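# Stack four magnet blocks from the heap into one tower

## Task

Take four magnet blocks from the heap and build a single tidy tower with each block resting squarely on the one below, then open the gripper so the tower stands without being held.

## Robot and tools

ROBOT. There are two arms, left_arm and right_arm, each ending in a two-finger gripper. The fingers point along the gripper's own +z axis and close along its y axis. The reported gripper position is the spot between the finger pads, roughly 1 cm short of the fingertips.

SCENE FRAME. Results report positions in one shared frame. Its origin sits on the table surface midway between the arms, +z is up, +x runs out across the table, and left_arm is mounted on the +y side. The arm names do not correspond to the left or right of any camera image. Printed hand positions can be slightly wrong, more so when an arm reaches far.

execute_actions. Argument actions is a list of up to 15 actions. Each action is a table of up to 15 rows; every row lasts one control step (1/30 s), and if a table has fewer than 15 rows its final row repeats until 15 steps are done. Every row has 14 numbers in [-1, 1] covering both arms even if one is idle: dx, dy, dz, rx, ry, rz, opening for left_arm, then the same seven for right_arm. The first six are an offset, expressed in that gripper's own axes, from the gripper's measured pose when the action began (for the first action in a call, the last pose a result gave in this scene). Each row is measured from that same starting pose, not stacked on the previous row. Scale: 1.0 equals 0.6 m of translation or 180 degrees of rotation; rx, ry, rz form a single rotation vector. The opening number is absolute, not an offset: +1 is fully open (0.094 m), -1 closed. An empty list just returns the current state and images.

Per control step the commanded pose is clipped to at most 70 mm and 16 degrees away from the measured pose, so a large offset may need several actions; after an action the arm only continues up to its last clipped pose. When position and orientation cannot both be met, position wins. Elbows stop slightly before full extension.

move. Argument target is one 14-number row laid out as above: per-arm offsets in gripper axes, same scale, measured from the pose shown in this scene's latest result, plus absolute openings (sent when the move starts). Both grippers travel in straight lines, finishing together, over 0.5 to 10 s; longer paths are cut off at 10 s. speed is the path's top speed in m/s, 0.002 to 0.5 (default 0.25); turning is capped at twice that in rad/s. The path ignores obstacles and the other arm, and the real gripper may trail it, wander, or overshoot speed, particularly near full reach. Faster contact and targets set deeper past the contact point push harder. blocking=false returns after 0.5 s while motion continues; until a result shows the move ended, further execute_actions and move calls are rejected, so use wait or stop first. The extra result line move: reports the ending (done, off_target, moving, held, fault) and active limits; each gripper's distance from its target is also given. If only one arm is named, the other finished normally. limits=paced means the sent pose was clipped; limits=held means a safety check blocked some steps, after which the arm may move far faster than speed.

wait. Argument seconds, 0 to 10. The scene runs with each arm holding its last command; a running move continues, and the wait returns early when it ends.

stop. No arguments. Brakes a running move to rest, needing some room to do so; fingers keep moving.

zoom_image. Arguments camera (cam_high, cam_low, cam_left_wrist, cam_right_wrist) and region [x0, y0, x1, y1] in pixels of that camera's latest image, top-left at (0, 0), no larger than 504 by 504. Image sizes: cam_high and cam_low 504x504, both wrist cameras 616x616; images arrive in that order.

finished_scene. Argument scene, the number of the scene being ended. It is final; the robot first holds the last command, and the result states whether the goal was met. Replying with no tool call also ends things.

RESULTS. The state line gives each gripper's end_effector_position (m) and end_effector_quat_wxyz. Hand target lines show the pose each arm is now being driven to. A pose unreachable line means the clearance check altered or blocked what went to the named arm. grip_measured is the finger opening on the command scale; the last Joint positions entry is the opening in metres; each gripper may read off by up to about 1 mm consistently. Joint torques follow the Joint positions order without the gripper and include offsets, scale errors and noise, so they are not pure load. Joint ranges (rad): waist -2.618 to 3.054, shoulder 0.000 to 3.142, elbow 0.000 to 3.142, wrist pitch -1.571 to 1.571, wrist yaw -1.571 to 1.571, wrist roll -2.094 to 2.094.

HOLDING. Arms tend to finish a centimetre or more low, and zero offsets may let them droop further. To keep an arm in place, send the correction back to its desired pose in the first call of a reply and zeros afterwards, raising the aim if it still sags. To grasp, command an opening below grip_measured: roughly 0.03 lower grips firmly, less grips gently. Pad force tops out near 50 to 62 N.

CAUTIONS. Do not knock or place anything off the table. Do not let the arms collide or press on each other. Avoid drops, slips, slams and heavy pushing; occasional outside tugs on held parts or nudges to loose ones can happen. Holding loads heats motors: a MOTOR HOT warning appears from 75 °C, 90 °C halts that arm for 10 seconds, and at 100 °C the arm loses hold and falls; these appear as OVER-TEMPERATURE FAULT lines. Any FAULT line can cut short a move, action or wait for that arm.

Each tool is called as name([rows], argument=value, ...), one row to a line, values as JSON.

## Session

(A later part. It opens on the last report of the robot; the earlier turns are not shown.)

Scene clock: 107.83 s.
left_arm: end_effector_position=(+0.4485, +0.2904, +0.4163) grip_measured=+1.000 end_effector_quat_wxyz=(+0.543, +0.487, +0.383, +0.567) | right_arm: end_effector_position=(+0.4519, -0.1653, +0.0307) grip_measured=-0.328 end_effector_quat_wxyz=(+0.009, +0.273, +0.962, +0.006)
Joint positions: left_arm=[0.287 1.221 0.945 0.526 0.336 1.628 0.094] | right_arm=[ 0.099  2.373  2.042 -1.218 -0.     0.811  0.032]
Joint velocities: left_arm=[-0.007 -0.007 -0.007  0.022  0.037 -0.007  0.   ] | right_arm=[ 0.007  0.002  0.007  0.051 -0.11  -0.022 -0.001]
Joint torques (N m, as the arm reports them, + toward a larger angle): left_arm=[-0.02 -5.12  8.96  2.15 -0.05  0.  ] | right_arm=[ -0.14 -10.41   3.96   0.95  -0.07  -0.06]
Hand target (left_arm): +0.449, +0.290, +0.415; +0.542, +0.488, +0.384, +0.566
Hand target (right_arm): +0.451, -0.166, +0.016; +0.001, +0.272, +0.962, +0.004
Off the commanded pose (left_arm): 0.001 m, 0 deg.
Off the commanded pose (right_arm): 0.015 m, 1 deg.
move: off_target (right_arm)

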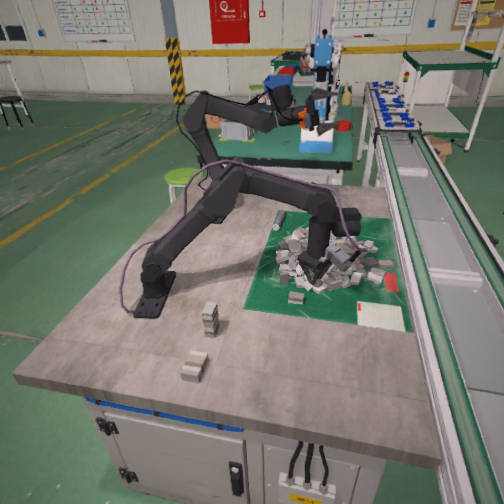

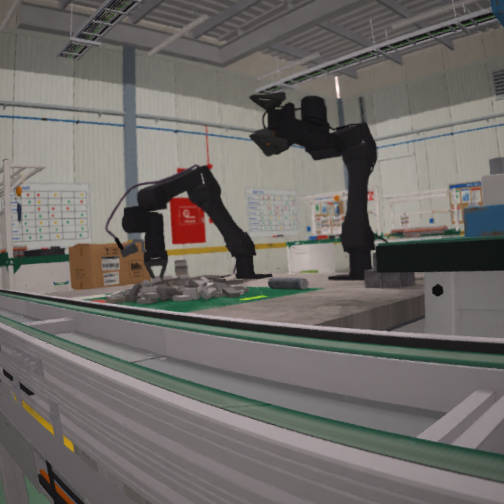

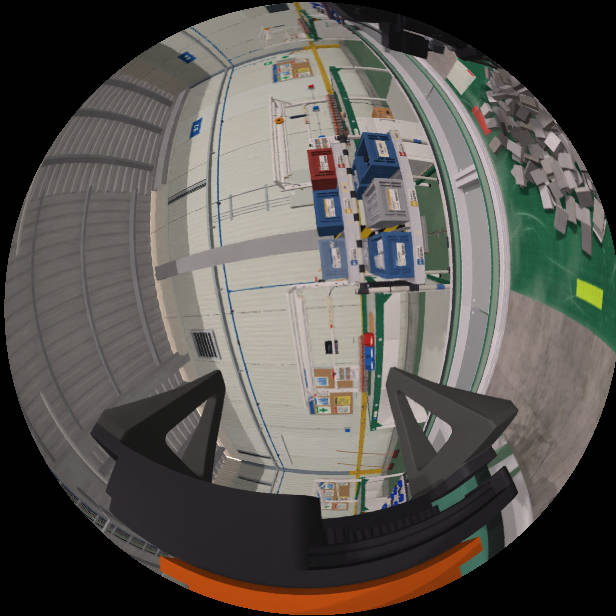

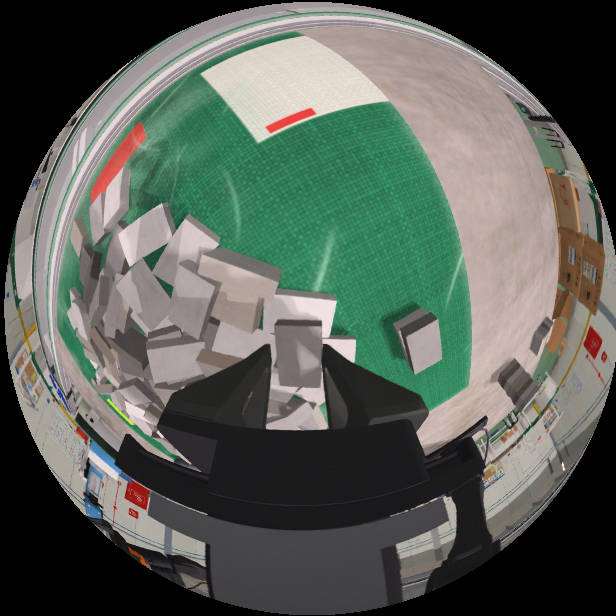

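move(target=[0,0,0,0,0,0,1,-0.003,-0.002,-0.045,0,0,0,-0.33], speed=0.1)

move(target=[0,0,0,0,0,0,1,0,0,0,0,0,-0.512,0.1], speed=0.4)

zoom_image(camera="cam_right_wrist", region=[200, 240, 400, 410])

Scene clock: 112.53 s.
left_arm: end_effector_position=(+0.4482, +0.2904, +0.4173) grip_measured=+1.000 end_effector_quat_wxyz=(+0.543, +0.486, +0.382, +0.569) | right_arm: end_effector_position=(+0.4478, -0.1664, +0.0466) grip_measured=-0.328 end_effector_quat_wxyz=(+0.000, +0.273, +0.962, +0.000)
Joint positions: left_arm=[0.287 1.221 0.945 0.53  0.336 1.628 0.094] | right_arm=[ 0.099  2.373  2.106 -1.302  0.     0.811  0.032]
Joint velocities: left_arm=[ 0.007  0.007 -0.002 -0.022  0.022 -0.022  0.   ] | right_arm=[ 0.002 -0.007  0.002 -0.022  0.022 -0.007  0.   ]
Joint torques (N m, as the arm reports them, + toward a larger angle): left_arm=[-0.02 -5.12  8.97  2.15 -0.05  0.  ] | right_arm=[ -0.36 -12.25   7.83   0.47  -0.02  -0.03]
Hand target (left_arm): +0.448, +0.290, +0.416; +0.543, +0.487, +0.383, +0.567
Hand target (right_arm): +0.452, -0.168, +0.058; +0.010, +0.273, +0.962, +0.006
Off the commanded pose (left_arm): 0.001 m, 0 deg.
Off the commanded pose (right_arm): 0.012 m, 1 deg.
move: off_target (right_arm)

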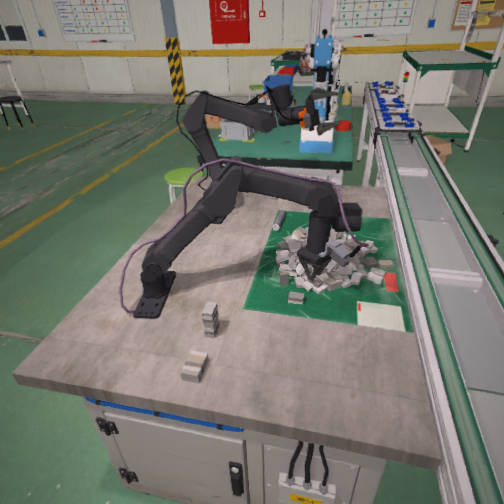

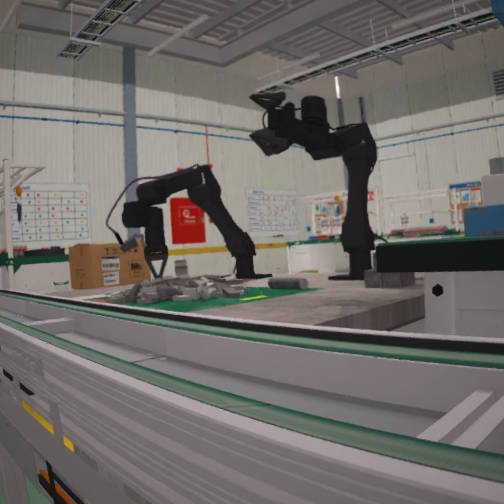

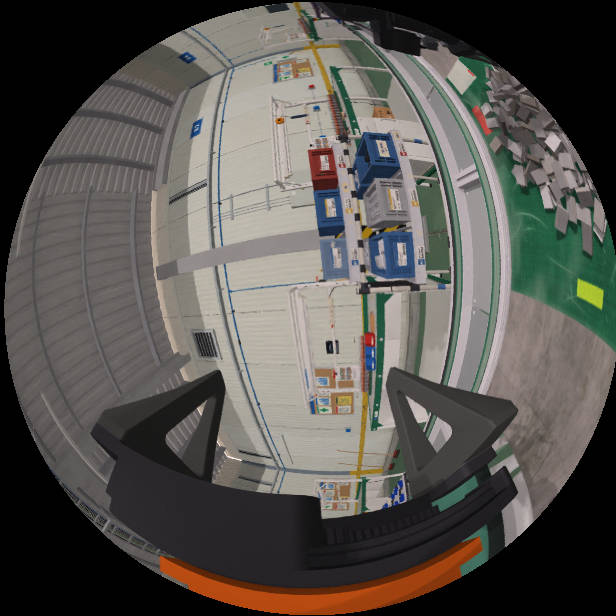

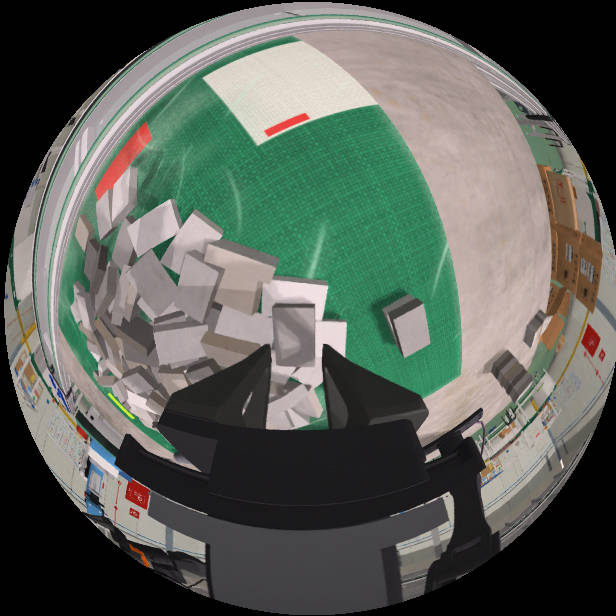

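Scene clock: 115.23 s.
left_arm: end_effector_position=(+0.4480, +0.2903, +0.4182) grip_measured=+1.000 end_effector_quat_wxyz=(+0.544, +0.485, +0.380, +0.570) | right_arm: end_effector_position=(+0.4468, -0.1674, +0.0466) grip_measured=+0.098 end_effector_quat_wxyz=(-0.002, -0.498, +0.867, -0.001)
Joint positions: left_arm=[0.287 1.221 0.945 0.534 0.336 1.628 0.094] | right_arm=[ 0.099  2.373  2.106 -1.307  0.003 -0.785  0.052]
Joint velocities: left_arm=[-0.017  0.002 -0.007  0.007  0.007 -0.095  0.   ] | right_arm=[-0.007 -0.017  0.002  0.007 -0.037 -0.007 -0.   ]
Joint torques (N m, as the arm reports them, + toward a larger angle): left_arm=[-0.02 -5.12  8.97  2.15 -0.06  0.  ] | right_arm=[  0.06 -11.78   5.56   0.6   -0.08  -0.11]
Hand target (left_arm): +0.448, +0.290, +0.417; +0.543, +0.486, +0.382, +0.569
Hand target (right_arm): +0.448, -0.166, +0.047; +0.000, -0.504, +0.864, -0.000
Off the commanded pose (left_arm): 0.001 m, 0 deg.
Off the commanded pose (right_arm): 0.001 m, 1 deg.
move: done

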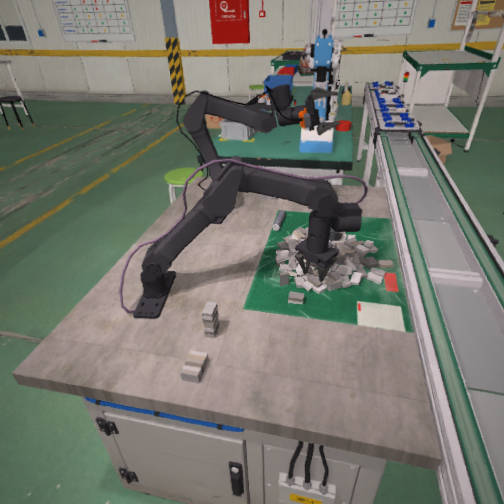

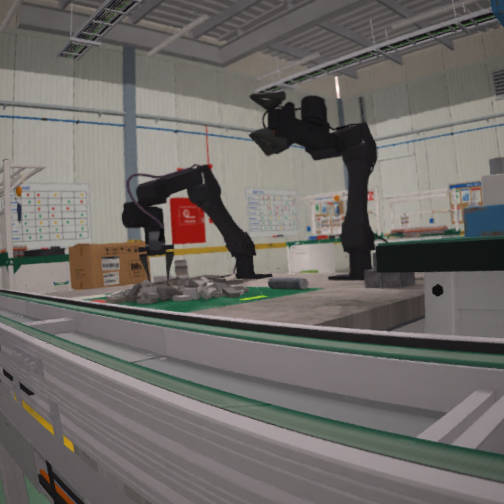

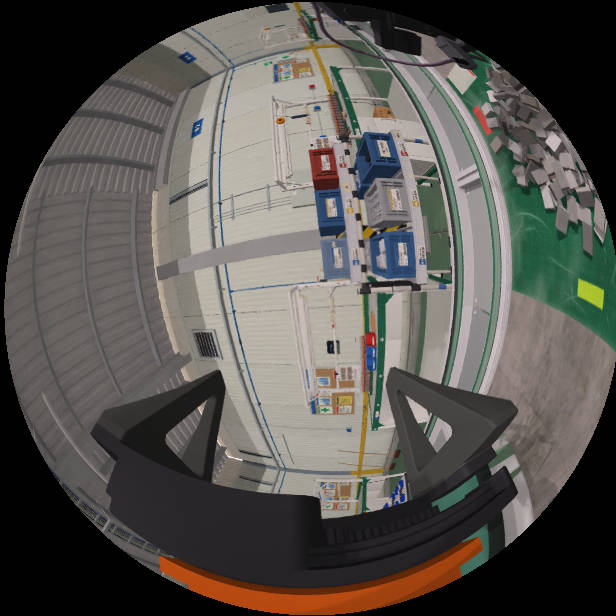

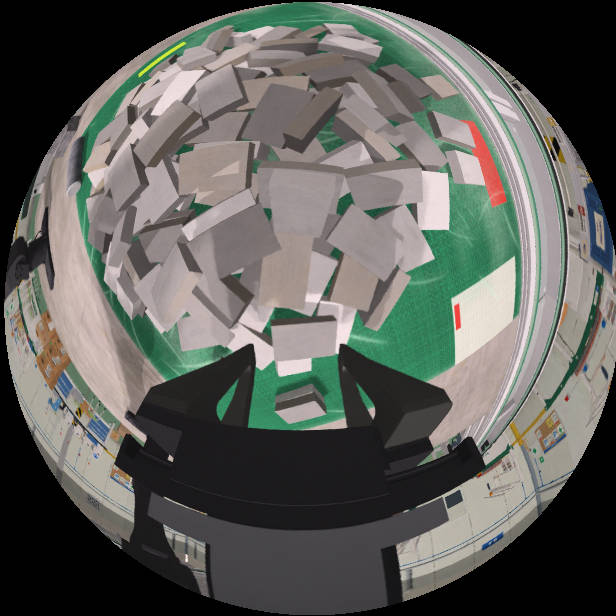

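Region (200, 240, 400, 410) of cam_right_wrist's 616x616 image, scaled by 2.520, with more detail than that image has; it fills the top 428 rows of this view, and the rest is white.

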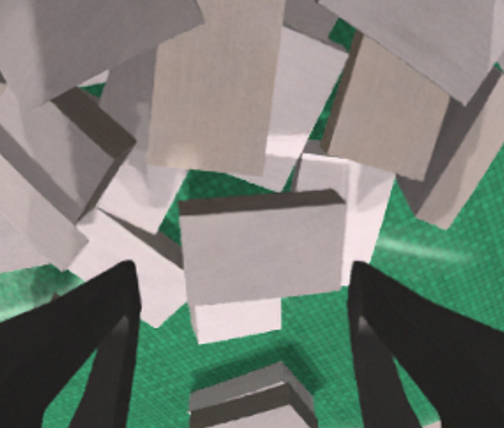

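move(target=[0,0,0,0,0,0,1,0,-0.004,0.036,0,0,-0.025,0.1], speed=0.05)

zoom_image(camera="cam_right_wrist", region=[200, 240, 400, 410])

Scene clock: 118.37 s.
left_arm: end_effector_position=(+0.4477, +0.2902, +0.4192) grip_measured=+1.000 end_effector_quat_wxyz=(+0.544, +0.484, +0.379, +0.571) | right_arm: end_effector_position=(+0.4528, -0.1658, +0.0375) grip_measured=+0.098 end_effector_quat_wxyz=(+0.010, -0.528, +0.849, -0.005)
Joint positions: left_arm=[0.287 1.221 0.945 0.538 0.336 1.628 0.094] | right_arm=[ 0.099  2.373  2.069 -1.244  0.003 -0.856  0.052]
Joint velocities: left_arm=[ 0.002  0.007 -0.002 -0.007  0.007 -0.037  0.   ] | right_arm=[-0.012 -0.007 -0.002  0.022 -0.051 -0.037 -0.001]
Joint torques (N m, as the arm reports them, + toward a larger angle): left_arm=[-0.03 -5.13  8.95  2.14 -0.06  0.  ] | right_arm=[ -0.4  -10.64   4.03   0.75  -0.02  -0.07]
Hand target (left_arm): +0.448, +0.290, +0.418; +0.544, +0.485, +0.380, +0.570
Hand target (right_arm): +0.448, -0.169, +0.025; -0.003, -0.532, +0.847, -0.001
Off the commanded pose (left_arm): 0.001 m, 0 deg.
Off the commanded pose (right_arm): 0.013 m, 2 deg.
move: off_target (right_arm)

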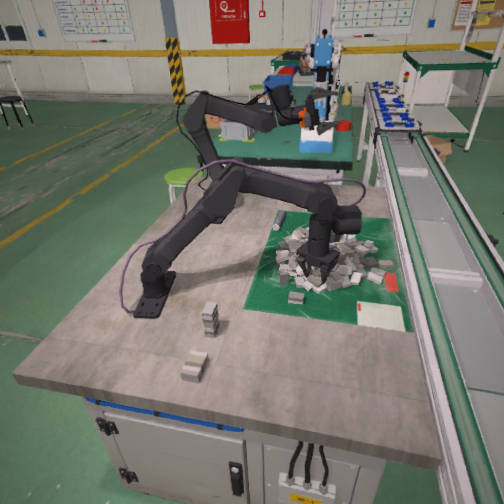

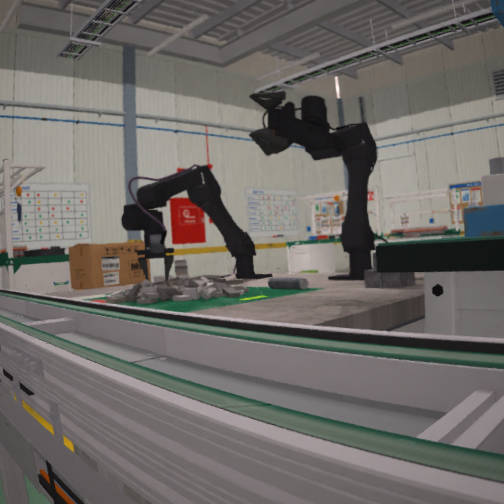

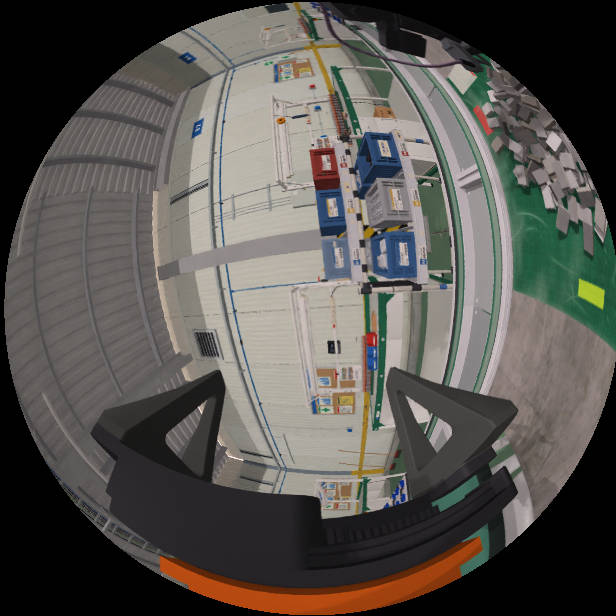

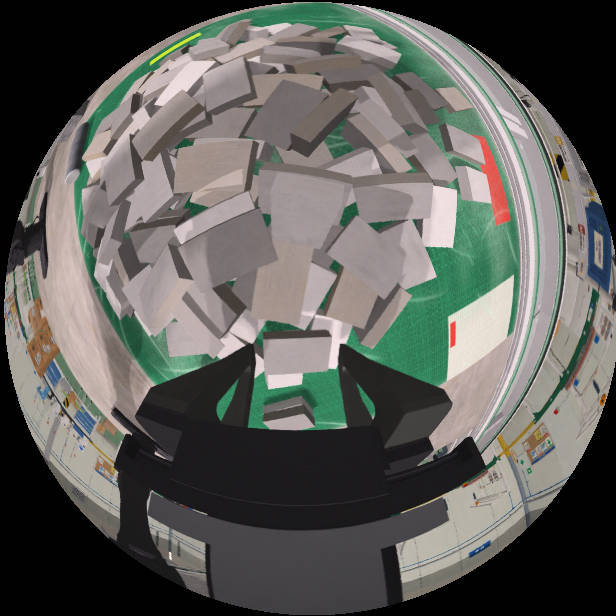

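Region (200, 240, 400, 410) of cam_right_wrist's 616x616 image, scaled by 2.520, with more detail than that image has; it fills the top 428 rows of this view, and the rest is white.

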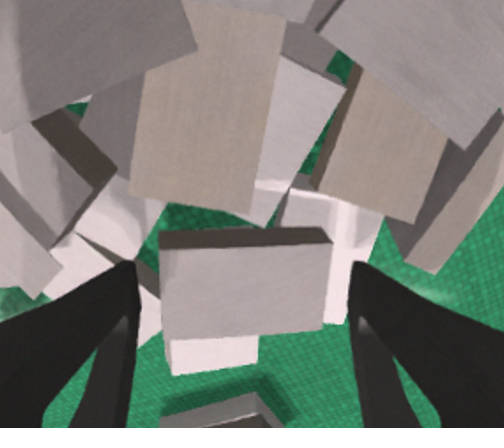

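move(target=[0,0,0,0,0,0,1,0.008,0.002,0.04,-0.006,0.005,0.005,0.1], speed=0.03)

zoom_image(camera="cam_right_wrist", region=[200, 240, 400, 410])

Scene clock: 121.10 s.
left_arm: end_effector_position=(+0.4475, +0.2902, +0.4201) grip_measured=+1.000 end_effector_quat_wxyz=(+0.545, +0.483, +0.378, +0.572) | right_arm: end_effector_position=(+0.4546, -0.1653, +0.0298) grip_measured=+0.098 end_effector_quat_wxyz=(+0.015, -0.528, +0.849, -0.006)
Joint positions: left_arm=[0.287 1.221 0.945 0.542 0.336 1.628 0.094] | right_arm=[ 0.099  2.373  2.038 -1.203  0.003 -0.856  0.052]
Joint velocities: left_arm=[-0.017 -0.017 -0.007 -0.022 -0.022  0.037  0.   ] | right_arm=[-0.012 -0.002  0.002  0.051  0.037  0.007  0.   ]
Joint torques (N m, as the arm reports them, + toward a larger angle): left_arm=[-0.01 -5.11  8.97  2.14 -0.06 -0.01] | right_arm=[ -0.49 -10.15   4.11   0.73  -0.04   0.09]
Hand target (left_arm): +0.448, +0.290, +0.419; +0.544, +0.484, +0.379, +0.571
Hand target (right_arm): +0.450, -0.169, +0.014; -0.001, -0.522, +0.853, -0.001
Off the commanded pose (left_arm): 0.001 m, 0 deg.
Off the commanded pose (right_arm): 0.017 m, 2 deg.
move: off_target (right_arm)

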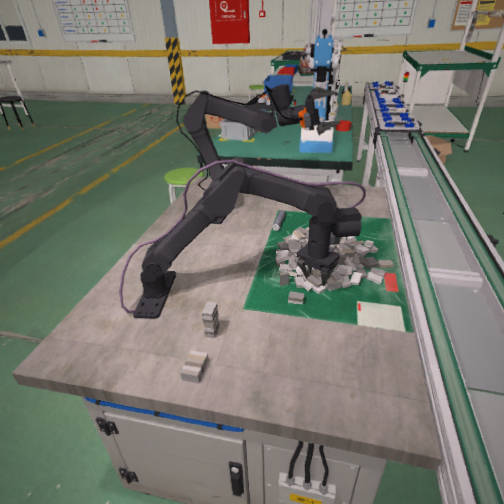

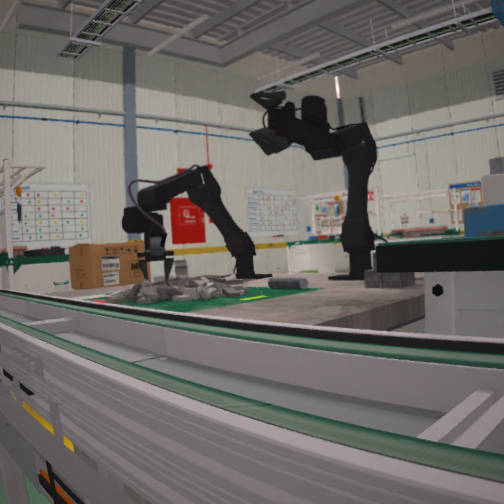

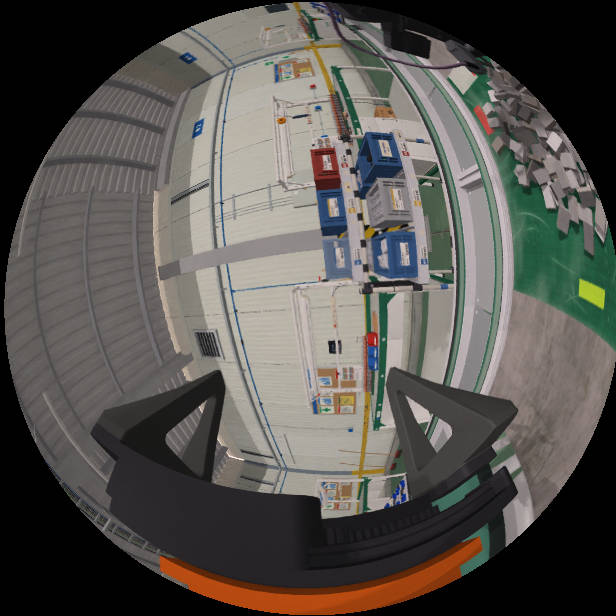

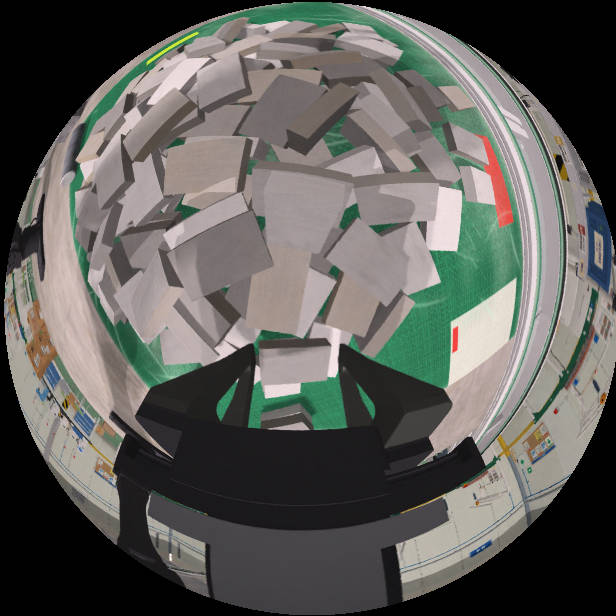

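Region (200, 240, 400, 410) of cam_right_wrist's 616x616 image, scaled by 2.520, with more detail than that image has; it fills the top 428 rows of this view, and the rest is white.

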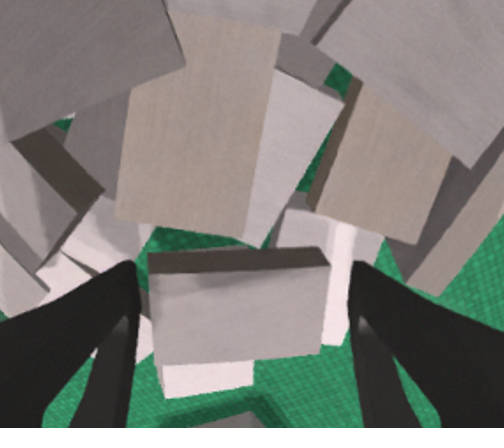

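move(target=[0,0,0,0,0,0,1,0.002,0.0025,0.0185,-0.0071,0.0064,0,0.1], speed=0.02)

zoom_image(camera="cam_right_wrist", region=[200, 240, 400, 410])

Scene clock: 124.10 s.
left_arm: end_effector_position=(+0.4473, +0.2901, +0.4211) grip_measured=+1.000 end_effector_quat_wxyz=(+0.545, +0.482, +0.376, +0.573) | right_arm: end_effector_position=(+0.4540, -0.1655, +0.0240) grip_measured=+0.098 end_effector_quat_wxyz=(+0.010, -0.528, +0.849, -0.005)
Joint positions: left_arm=[0.287 1.221 0.945 0.546 0.336 1.628 0.094] | right_arm=[ 0.099  2.386  2.038 -1.201  0.003 -0.856  0.052]
Joint velocities: left_arm=[-0.007  0.032  0.002 -0.007 -0.007 -0.007  0.   ] | right_arm=[ 0.007 -0.017  0.007  0.022  0.022 -0.037  0.   ]
Joint torques (N m, as the arm reports them, + toward a larger angle): left_arm=[-0.02 -5.11  8.96  2.14 -0.06  0.  ] | right_arm=[ -0.01 -10.31   6.7    0.5   -0.02   0.01]
Hand target (left_arm): +0.448, +0.290, +0.420; +0.545, +0.483, +0.377, +0.572
Hand target (right_arm): +0.453, -0.166, +0.018; +0.001, -0.529, +0.849, -0.002
Off the commanded pose (left_arm): 0.001 m, 0 deg.
Off the commanded pose (right_arm): 0.005 m, 1 deg.
move: done

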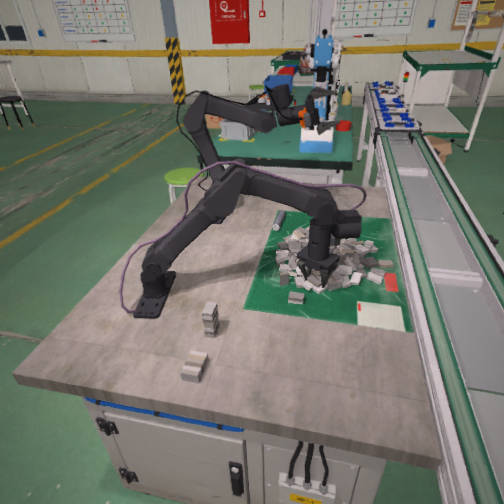

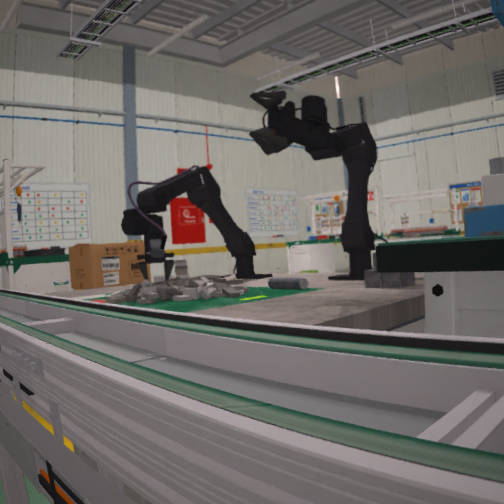

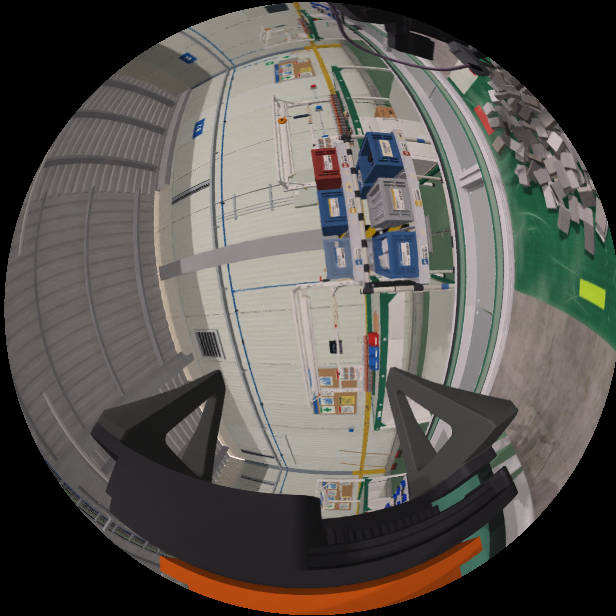

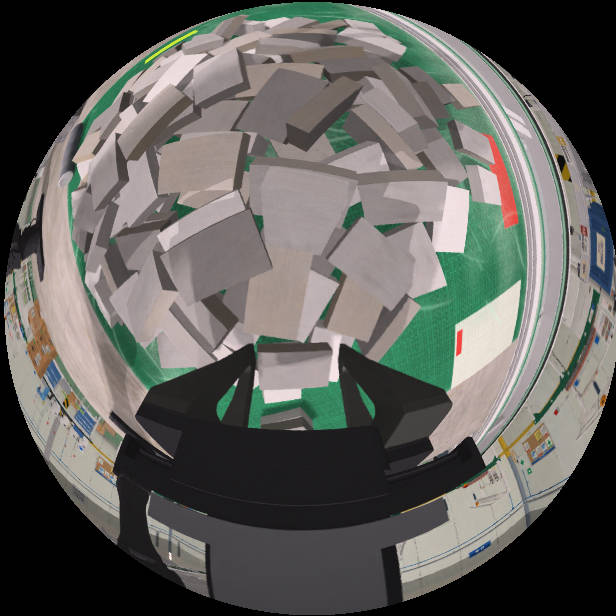

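Region (200, 240, 400, 410) of cam_right_wrist's 616x616 image, scaled by 2.520, with more detail than that image has; it fills the top 428 rows of this view, and the rest is white.

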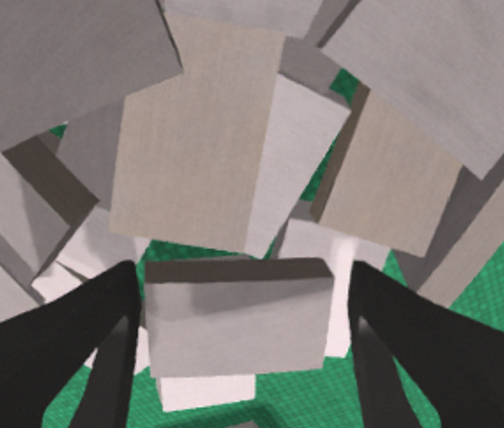

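move(target=[0,0,0,0,0,0,1,0,0,0,0,0,0,-0.12])

Scene clock: 125.20 s.
left_arm: end_effector_position=(+0.4470, +0.2901, +0.4219) grip_measured=+1.000 end_effector_quat_wxyz=(+0.546, +0.482, +0.375, +0.574) | right_arm: end_effector_position=(+0.4541, -0.1655, +0.0240) grip_measured=-0.113 end_effector_quat_wxyz=(+0.010, -0.528, +0.849, -0.005)
Joint positions: left_arm=[0.287 1.221 0.945 0.55  0.336 1.628 0.094] | right_arm=[ 0.099  2.386  2.038 -1.2    0.003 -0.856  0.042]
Joint velocities: left_arm=[ 0.002 -0.002  0.002  0.081  0.022  0.007  0.   ] | right_arm=[ 0.012 -0.002 -0.012  0.051 -0.022  0.007  0.   ]
Joint torques (N m, as the arm reports them, + toward a larger angle): left_arm=[-0.02 -5.11  8.94  2.14 -0.06  0.  ] | right_arm=[  0.04 -11.87   5.57   0.63  -0.01   0.01]
Hand target (left_arm): +0.447, +0.290, +0.421; +0.545, +0.482, +0.376, +0.573
Hand target (right_arm): +0.454, -0.166, +0.024; +0.010, -0.528, +0.849, -0.005
Off the commanded pose (left_arm): 0.001 m, 0 deg.
Off the commanded pose (right_arm): 0.000 m, 0 deg.
move: done

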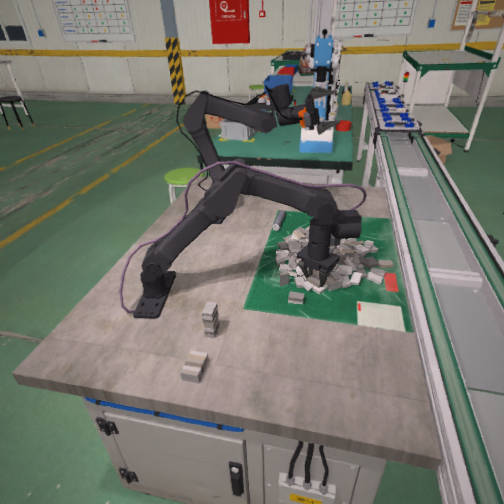

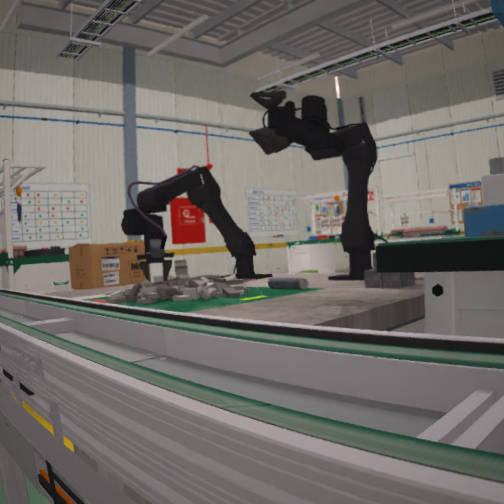

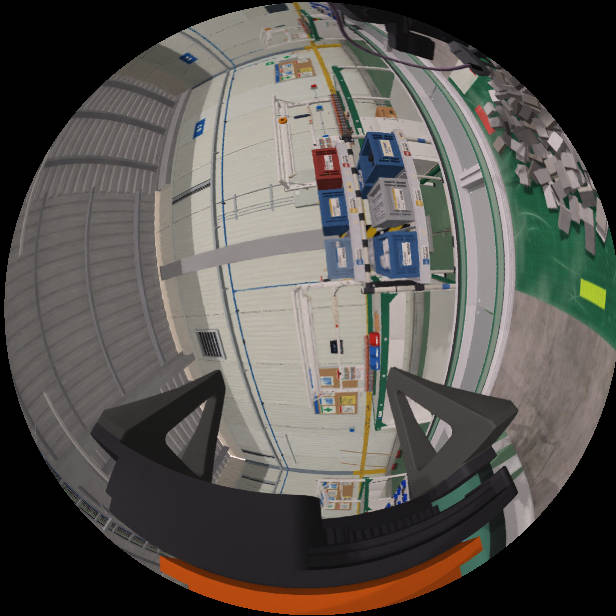

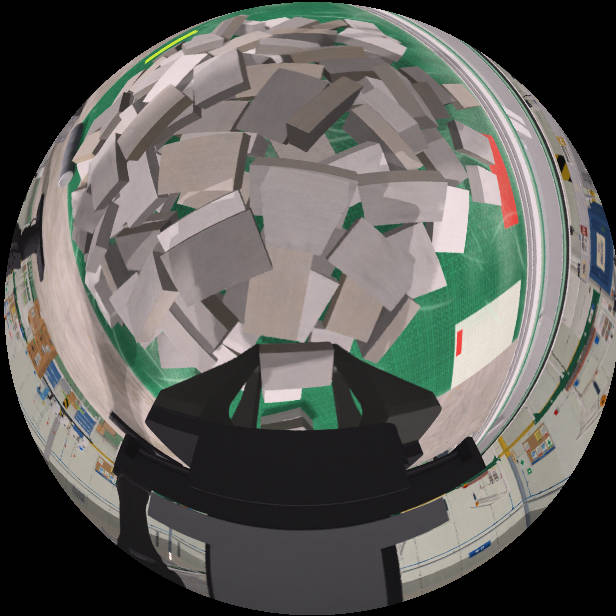

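move(target=[0,0,0,0,0,0,1,0,0,0,0,0,0,-0.15])

move(target=[0,0,0,0,0,0,1,0,0,-0.075,0,0,0,-0.15], speed=0.06)

zoom_image(camera="cam_right_wrist", region=[230, 300, 370, 420])

Scene clock: 128.13 s.
left_arm: end_effector_position=(+0.4468, +0.2900, +0.4228) grip_measured=+1.000 end_effector_quat_wxyz=(+0.546, +0.481, +0.374, +0.575) | right_arm: end_effector_position=(+0.4541, -0.1655, +0.0240) grip_measured=-0.134 end_effector_quat_wxyz=(+0.010, -0.528, +0.849, -0.005)
Joint positions: left_arm=[0.287 1.221 0.945 0.554 0.336 1.628 0.094] | right_arm=[ 0.099  2.386  2.038 -1.2    0.003 -0.856  0.041]
Joint velocities: left_arm=[-0.002  0.002  0.002 -0.022  0.007 -0.037  0.   ] | right_arm=[-0.022 -0.007 -0.002  0.007 -0.037 -0.007 -0.001]
Joint torques (N m, as the arm reports them, + toward a larger angle): left_arm=[-0.03 -5.11  8.95  2.13 -0.06  0.  ] | right_arm=[ -0.07 -11.89   5.56   0.63  -0.02   0.  ]
Hand target (left_arm): +0.447, +0.290, +0.422; +0.546, +0.482, +0.375, +0.574
Hand target (right_arm): +0.454, -0.165, +0.024; +0.010, -0.528, +0.849, -0.005
Off the commanded pose (left_arm): 0.001 m, 0 deg.
Off the commanded pose (right_arm): 0.000 m, 0 deg.
move: done

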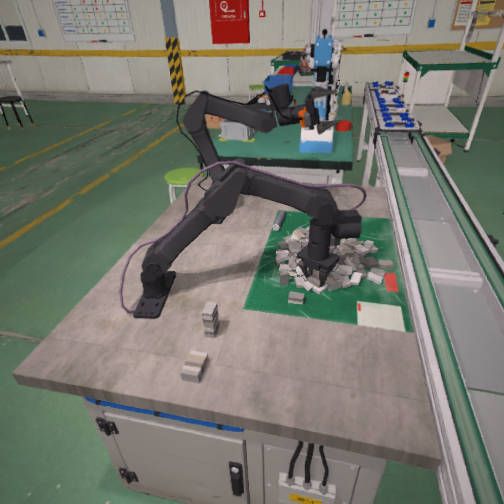

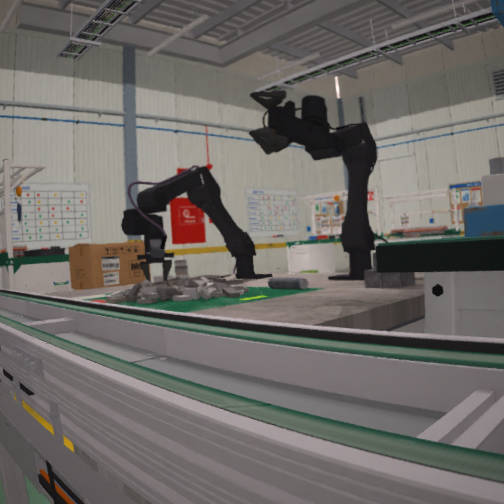

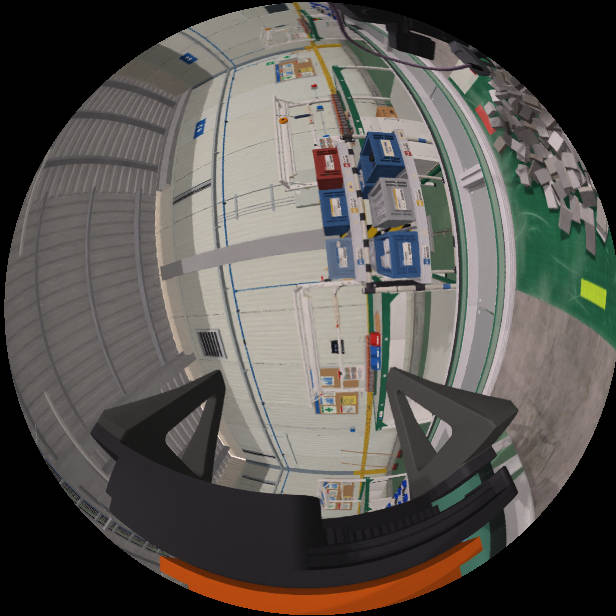

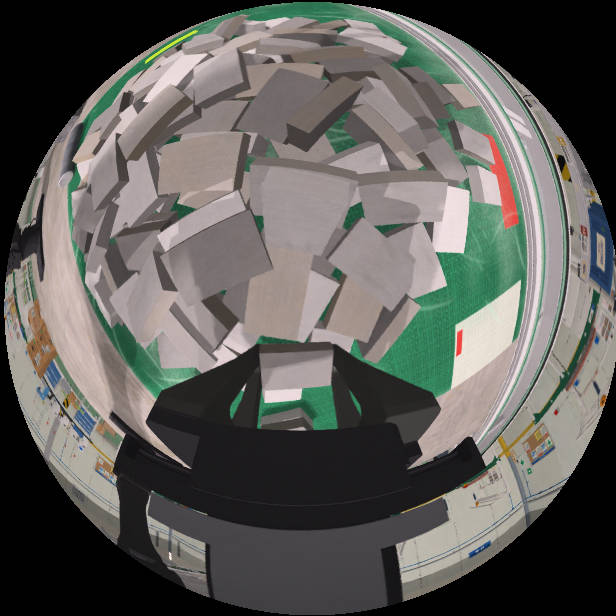

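Scene clock: 129.43 s.
left_arm: end_effector_position=(+0.4465, +0.2899, +0.4238) grip_measured=+1.000 end_effector_quat_wxyz=(+0.547, +0.480, +0.372, +0.576) | right_arm: end_effector_position=(+0.4491, -0.1668, +0.0555) grip_measured=-0.135 end_effector_quat_wxyz=(-0.003, -0.529, +0.849, -0.001)
Joint positions: left_arm=[0.287 1.221 0.945 0.558 0.336 1.628 0.094] | right_arm=[ 0.099  2.386  2.164 -1.353  0.003 -0.856  0.041]
Joint velocities: left_arm=[-0.012  0.002  0.002 -0.022  0.022 -0.022  0.   ] | right_arm=[-0.017 -0.007  0.007 -0.125  0.037  0.007  0.   ]
Joint torques (N m, as the arm reports them, + toward a larger angle): left_arm=[-0.03 -5.1   8.95  2.13 -0.07  0.  ] | right_arm=[ -0.1  -12.54   7.85   0.41  -0.03   0.03]
Hand target (left_arm): +0.447, +0.290, +0.423; +0.546, +0.481, +0.373, +0.575
Hand target (right_arm): +0.453, -0.166, +0.069; +0.010, -0.528, +0.849, -0.005
Off the commanded pose (left_arm): 0.001 m, 0 deg.
Off the commanded pose (right_arm): 0.014 m, 2 deg.
move: off_target (right_arm)

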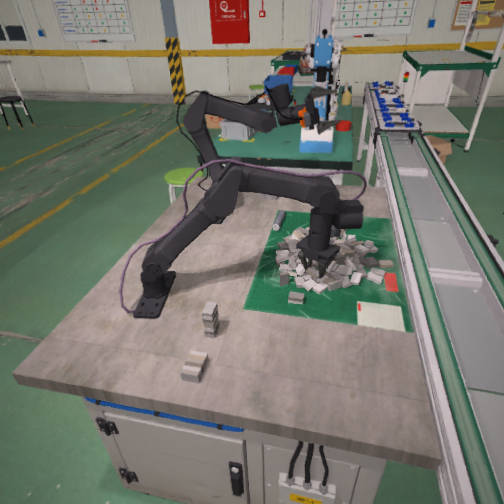

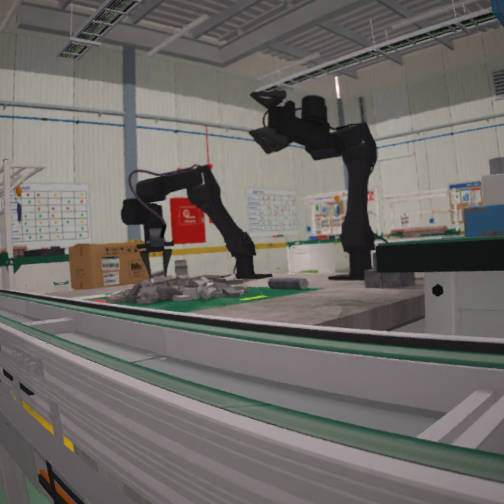

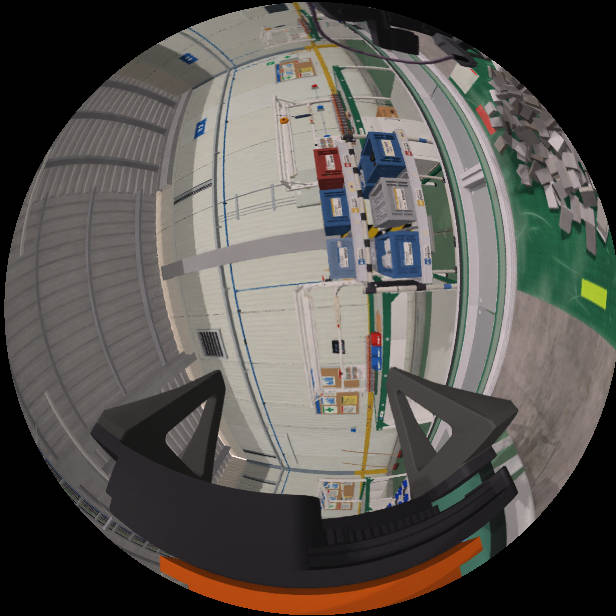

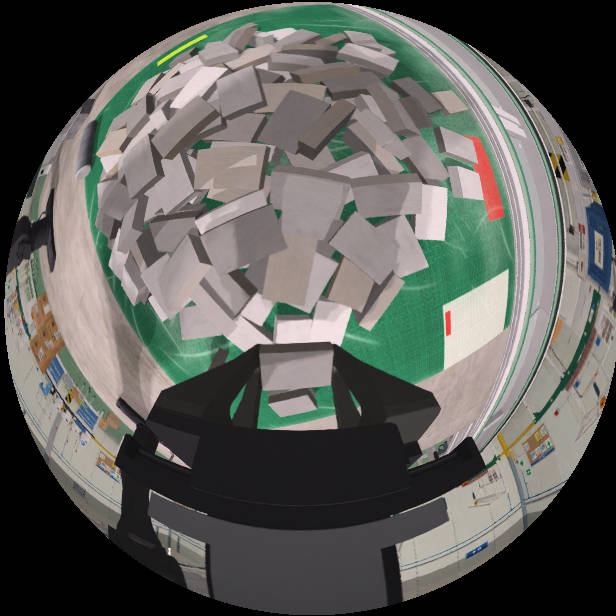

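Region (230, 300, 370, 420) of cam_right_wrist's 616x616 image, scaled by 3.600, with more detail than that image has; it fills the top 432 rows of this view, and the rest is white.

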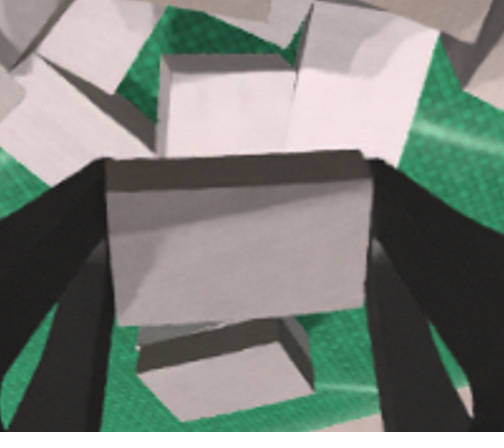

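move(target=[0,0,0,0,0,0,1,0.1355,0.0143,-0.012,0.0186,-0.066,-0.149,-0.165], speed=0.2)

zoom_image(camera="cam_right_wrist", region=[230, 290, 370, 420])

zoom_image(camera="cam_high", region=[265, 255, 335, 310])

Scene clock: 135.90 s.
left_arm: end_effector_position=(+0.4463, +0.2899, +0.4246) grip_measured=+1.000 end_effector_quat_wxyz=(+0.547, +0.479, +0.371, +0.578) | right_arm: end_effector_position=(+0.4092, -0.2380, +0.0598) grip_measured=-0.143 end_effector_quat_wxyz=(+0.088, -0.706, +0.703, +0.024)
Joint positions: left_arm=[0.287 1.221 0.945 0.562 0.336 1.628 0.094] | right_arm=[-0.113  2.035  1.596 -1.034 -0.155 -1.521  0.04 ]
Joint velocities: left_arm=[ 0.007  0.007 -0.002 -0.007 -0.051  0.022  0.   ] | right_arm=[-0.012 -0.002  0.012 -0.007  0.081  0.051 -0.   ]
Joint torques (N m, as the arm reports them, + toward a larger angle): left_arm=[-0.03 -5.11  8.94  2.12 -0.07  0.  ] | right_arm=[ -0.52 -11.04   4.18   0.87  -0.34  -0.07]
Hand target (left_arm): +0.447, +0.290, +0.424; +0.547, +0.480, +0.372, +0.576
Hand target (right_arm): +0.406, -0.237, +0.063; -0.098, +0.707, -0.699, -0.029
Off the commanded pose (left_arm): 0.001 m, 0 deg.
Off the commanded pose (right_arm): 0.005 m, 1 deg.
move: done

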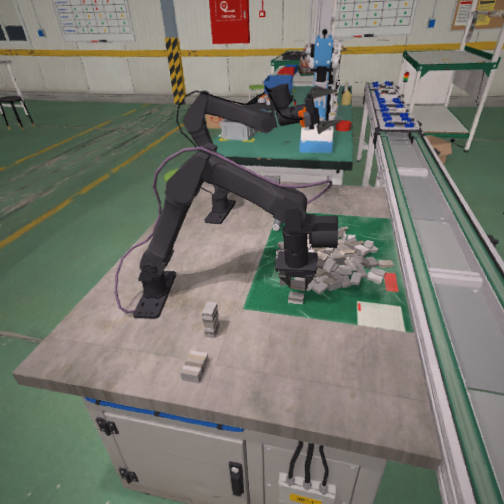

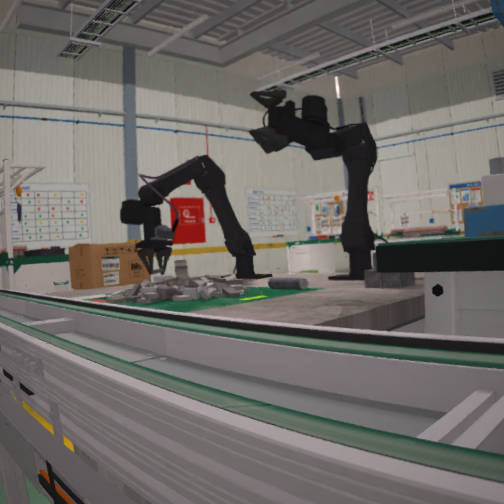

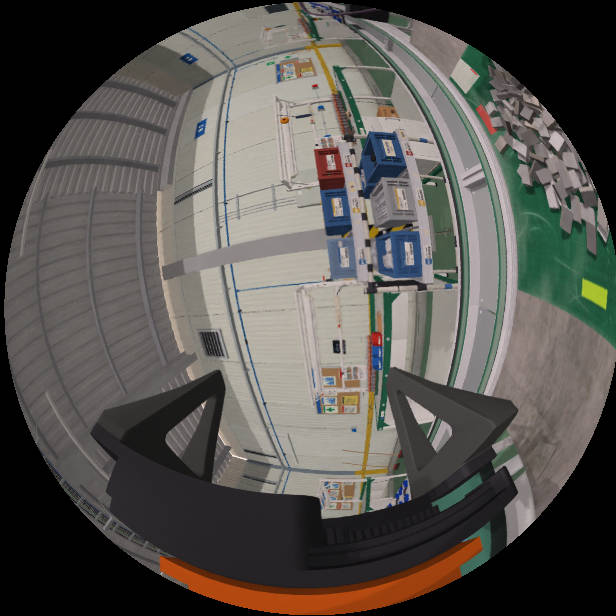

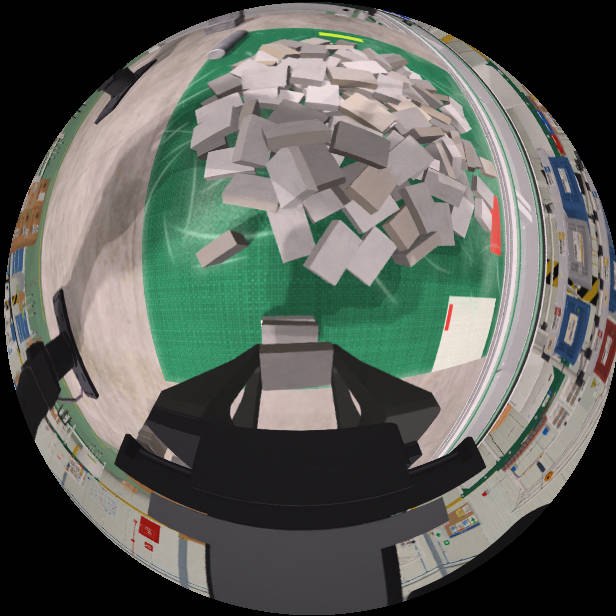

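Region (230, 290, 370, 420) of cam_right_wrist's 616x616 image, scaled by 3.600, with more detail than that image has; it fills the top 468 rows of this view, and the rest is white.

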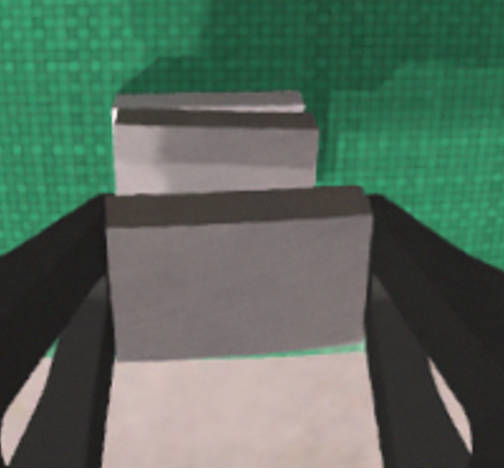

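Region (265, 255, 335, 310) of cam_high's 504x504 image, scaled by 7.200, with more detail than that image has; it fills the top 396 rows of this view, and the rest is white.

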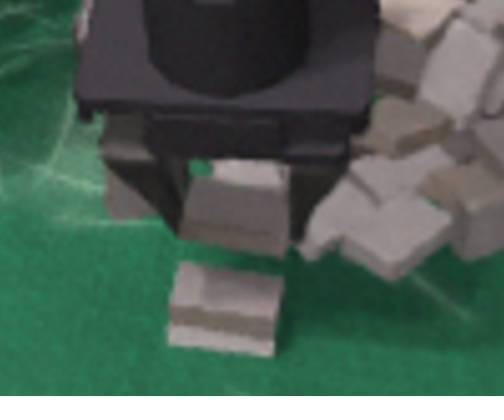

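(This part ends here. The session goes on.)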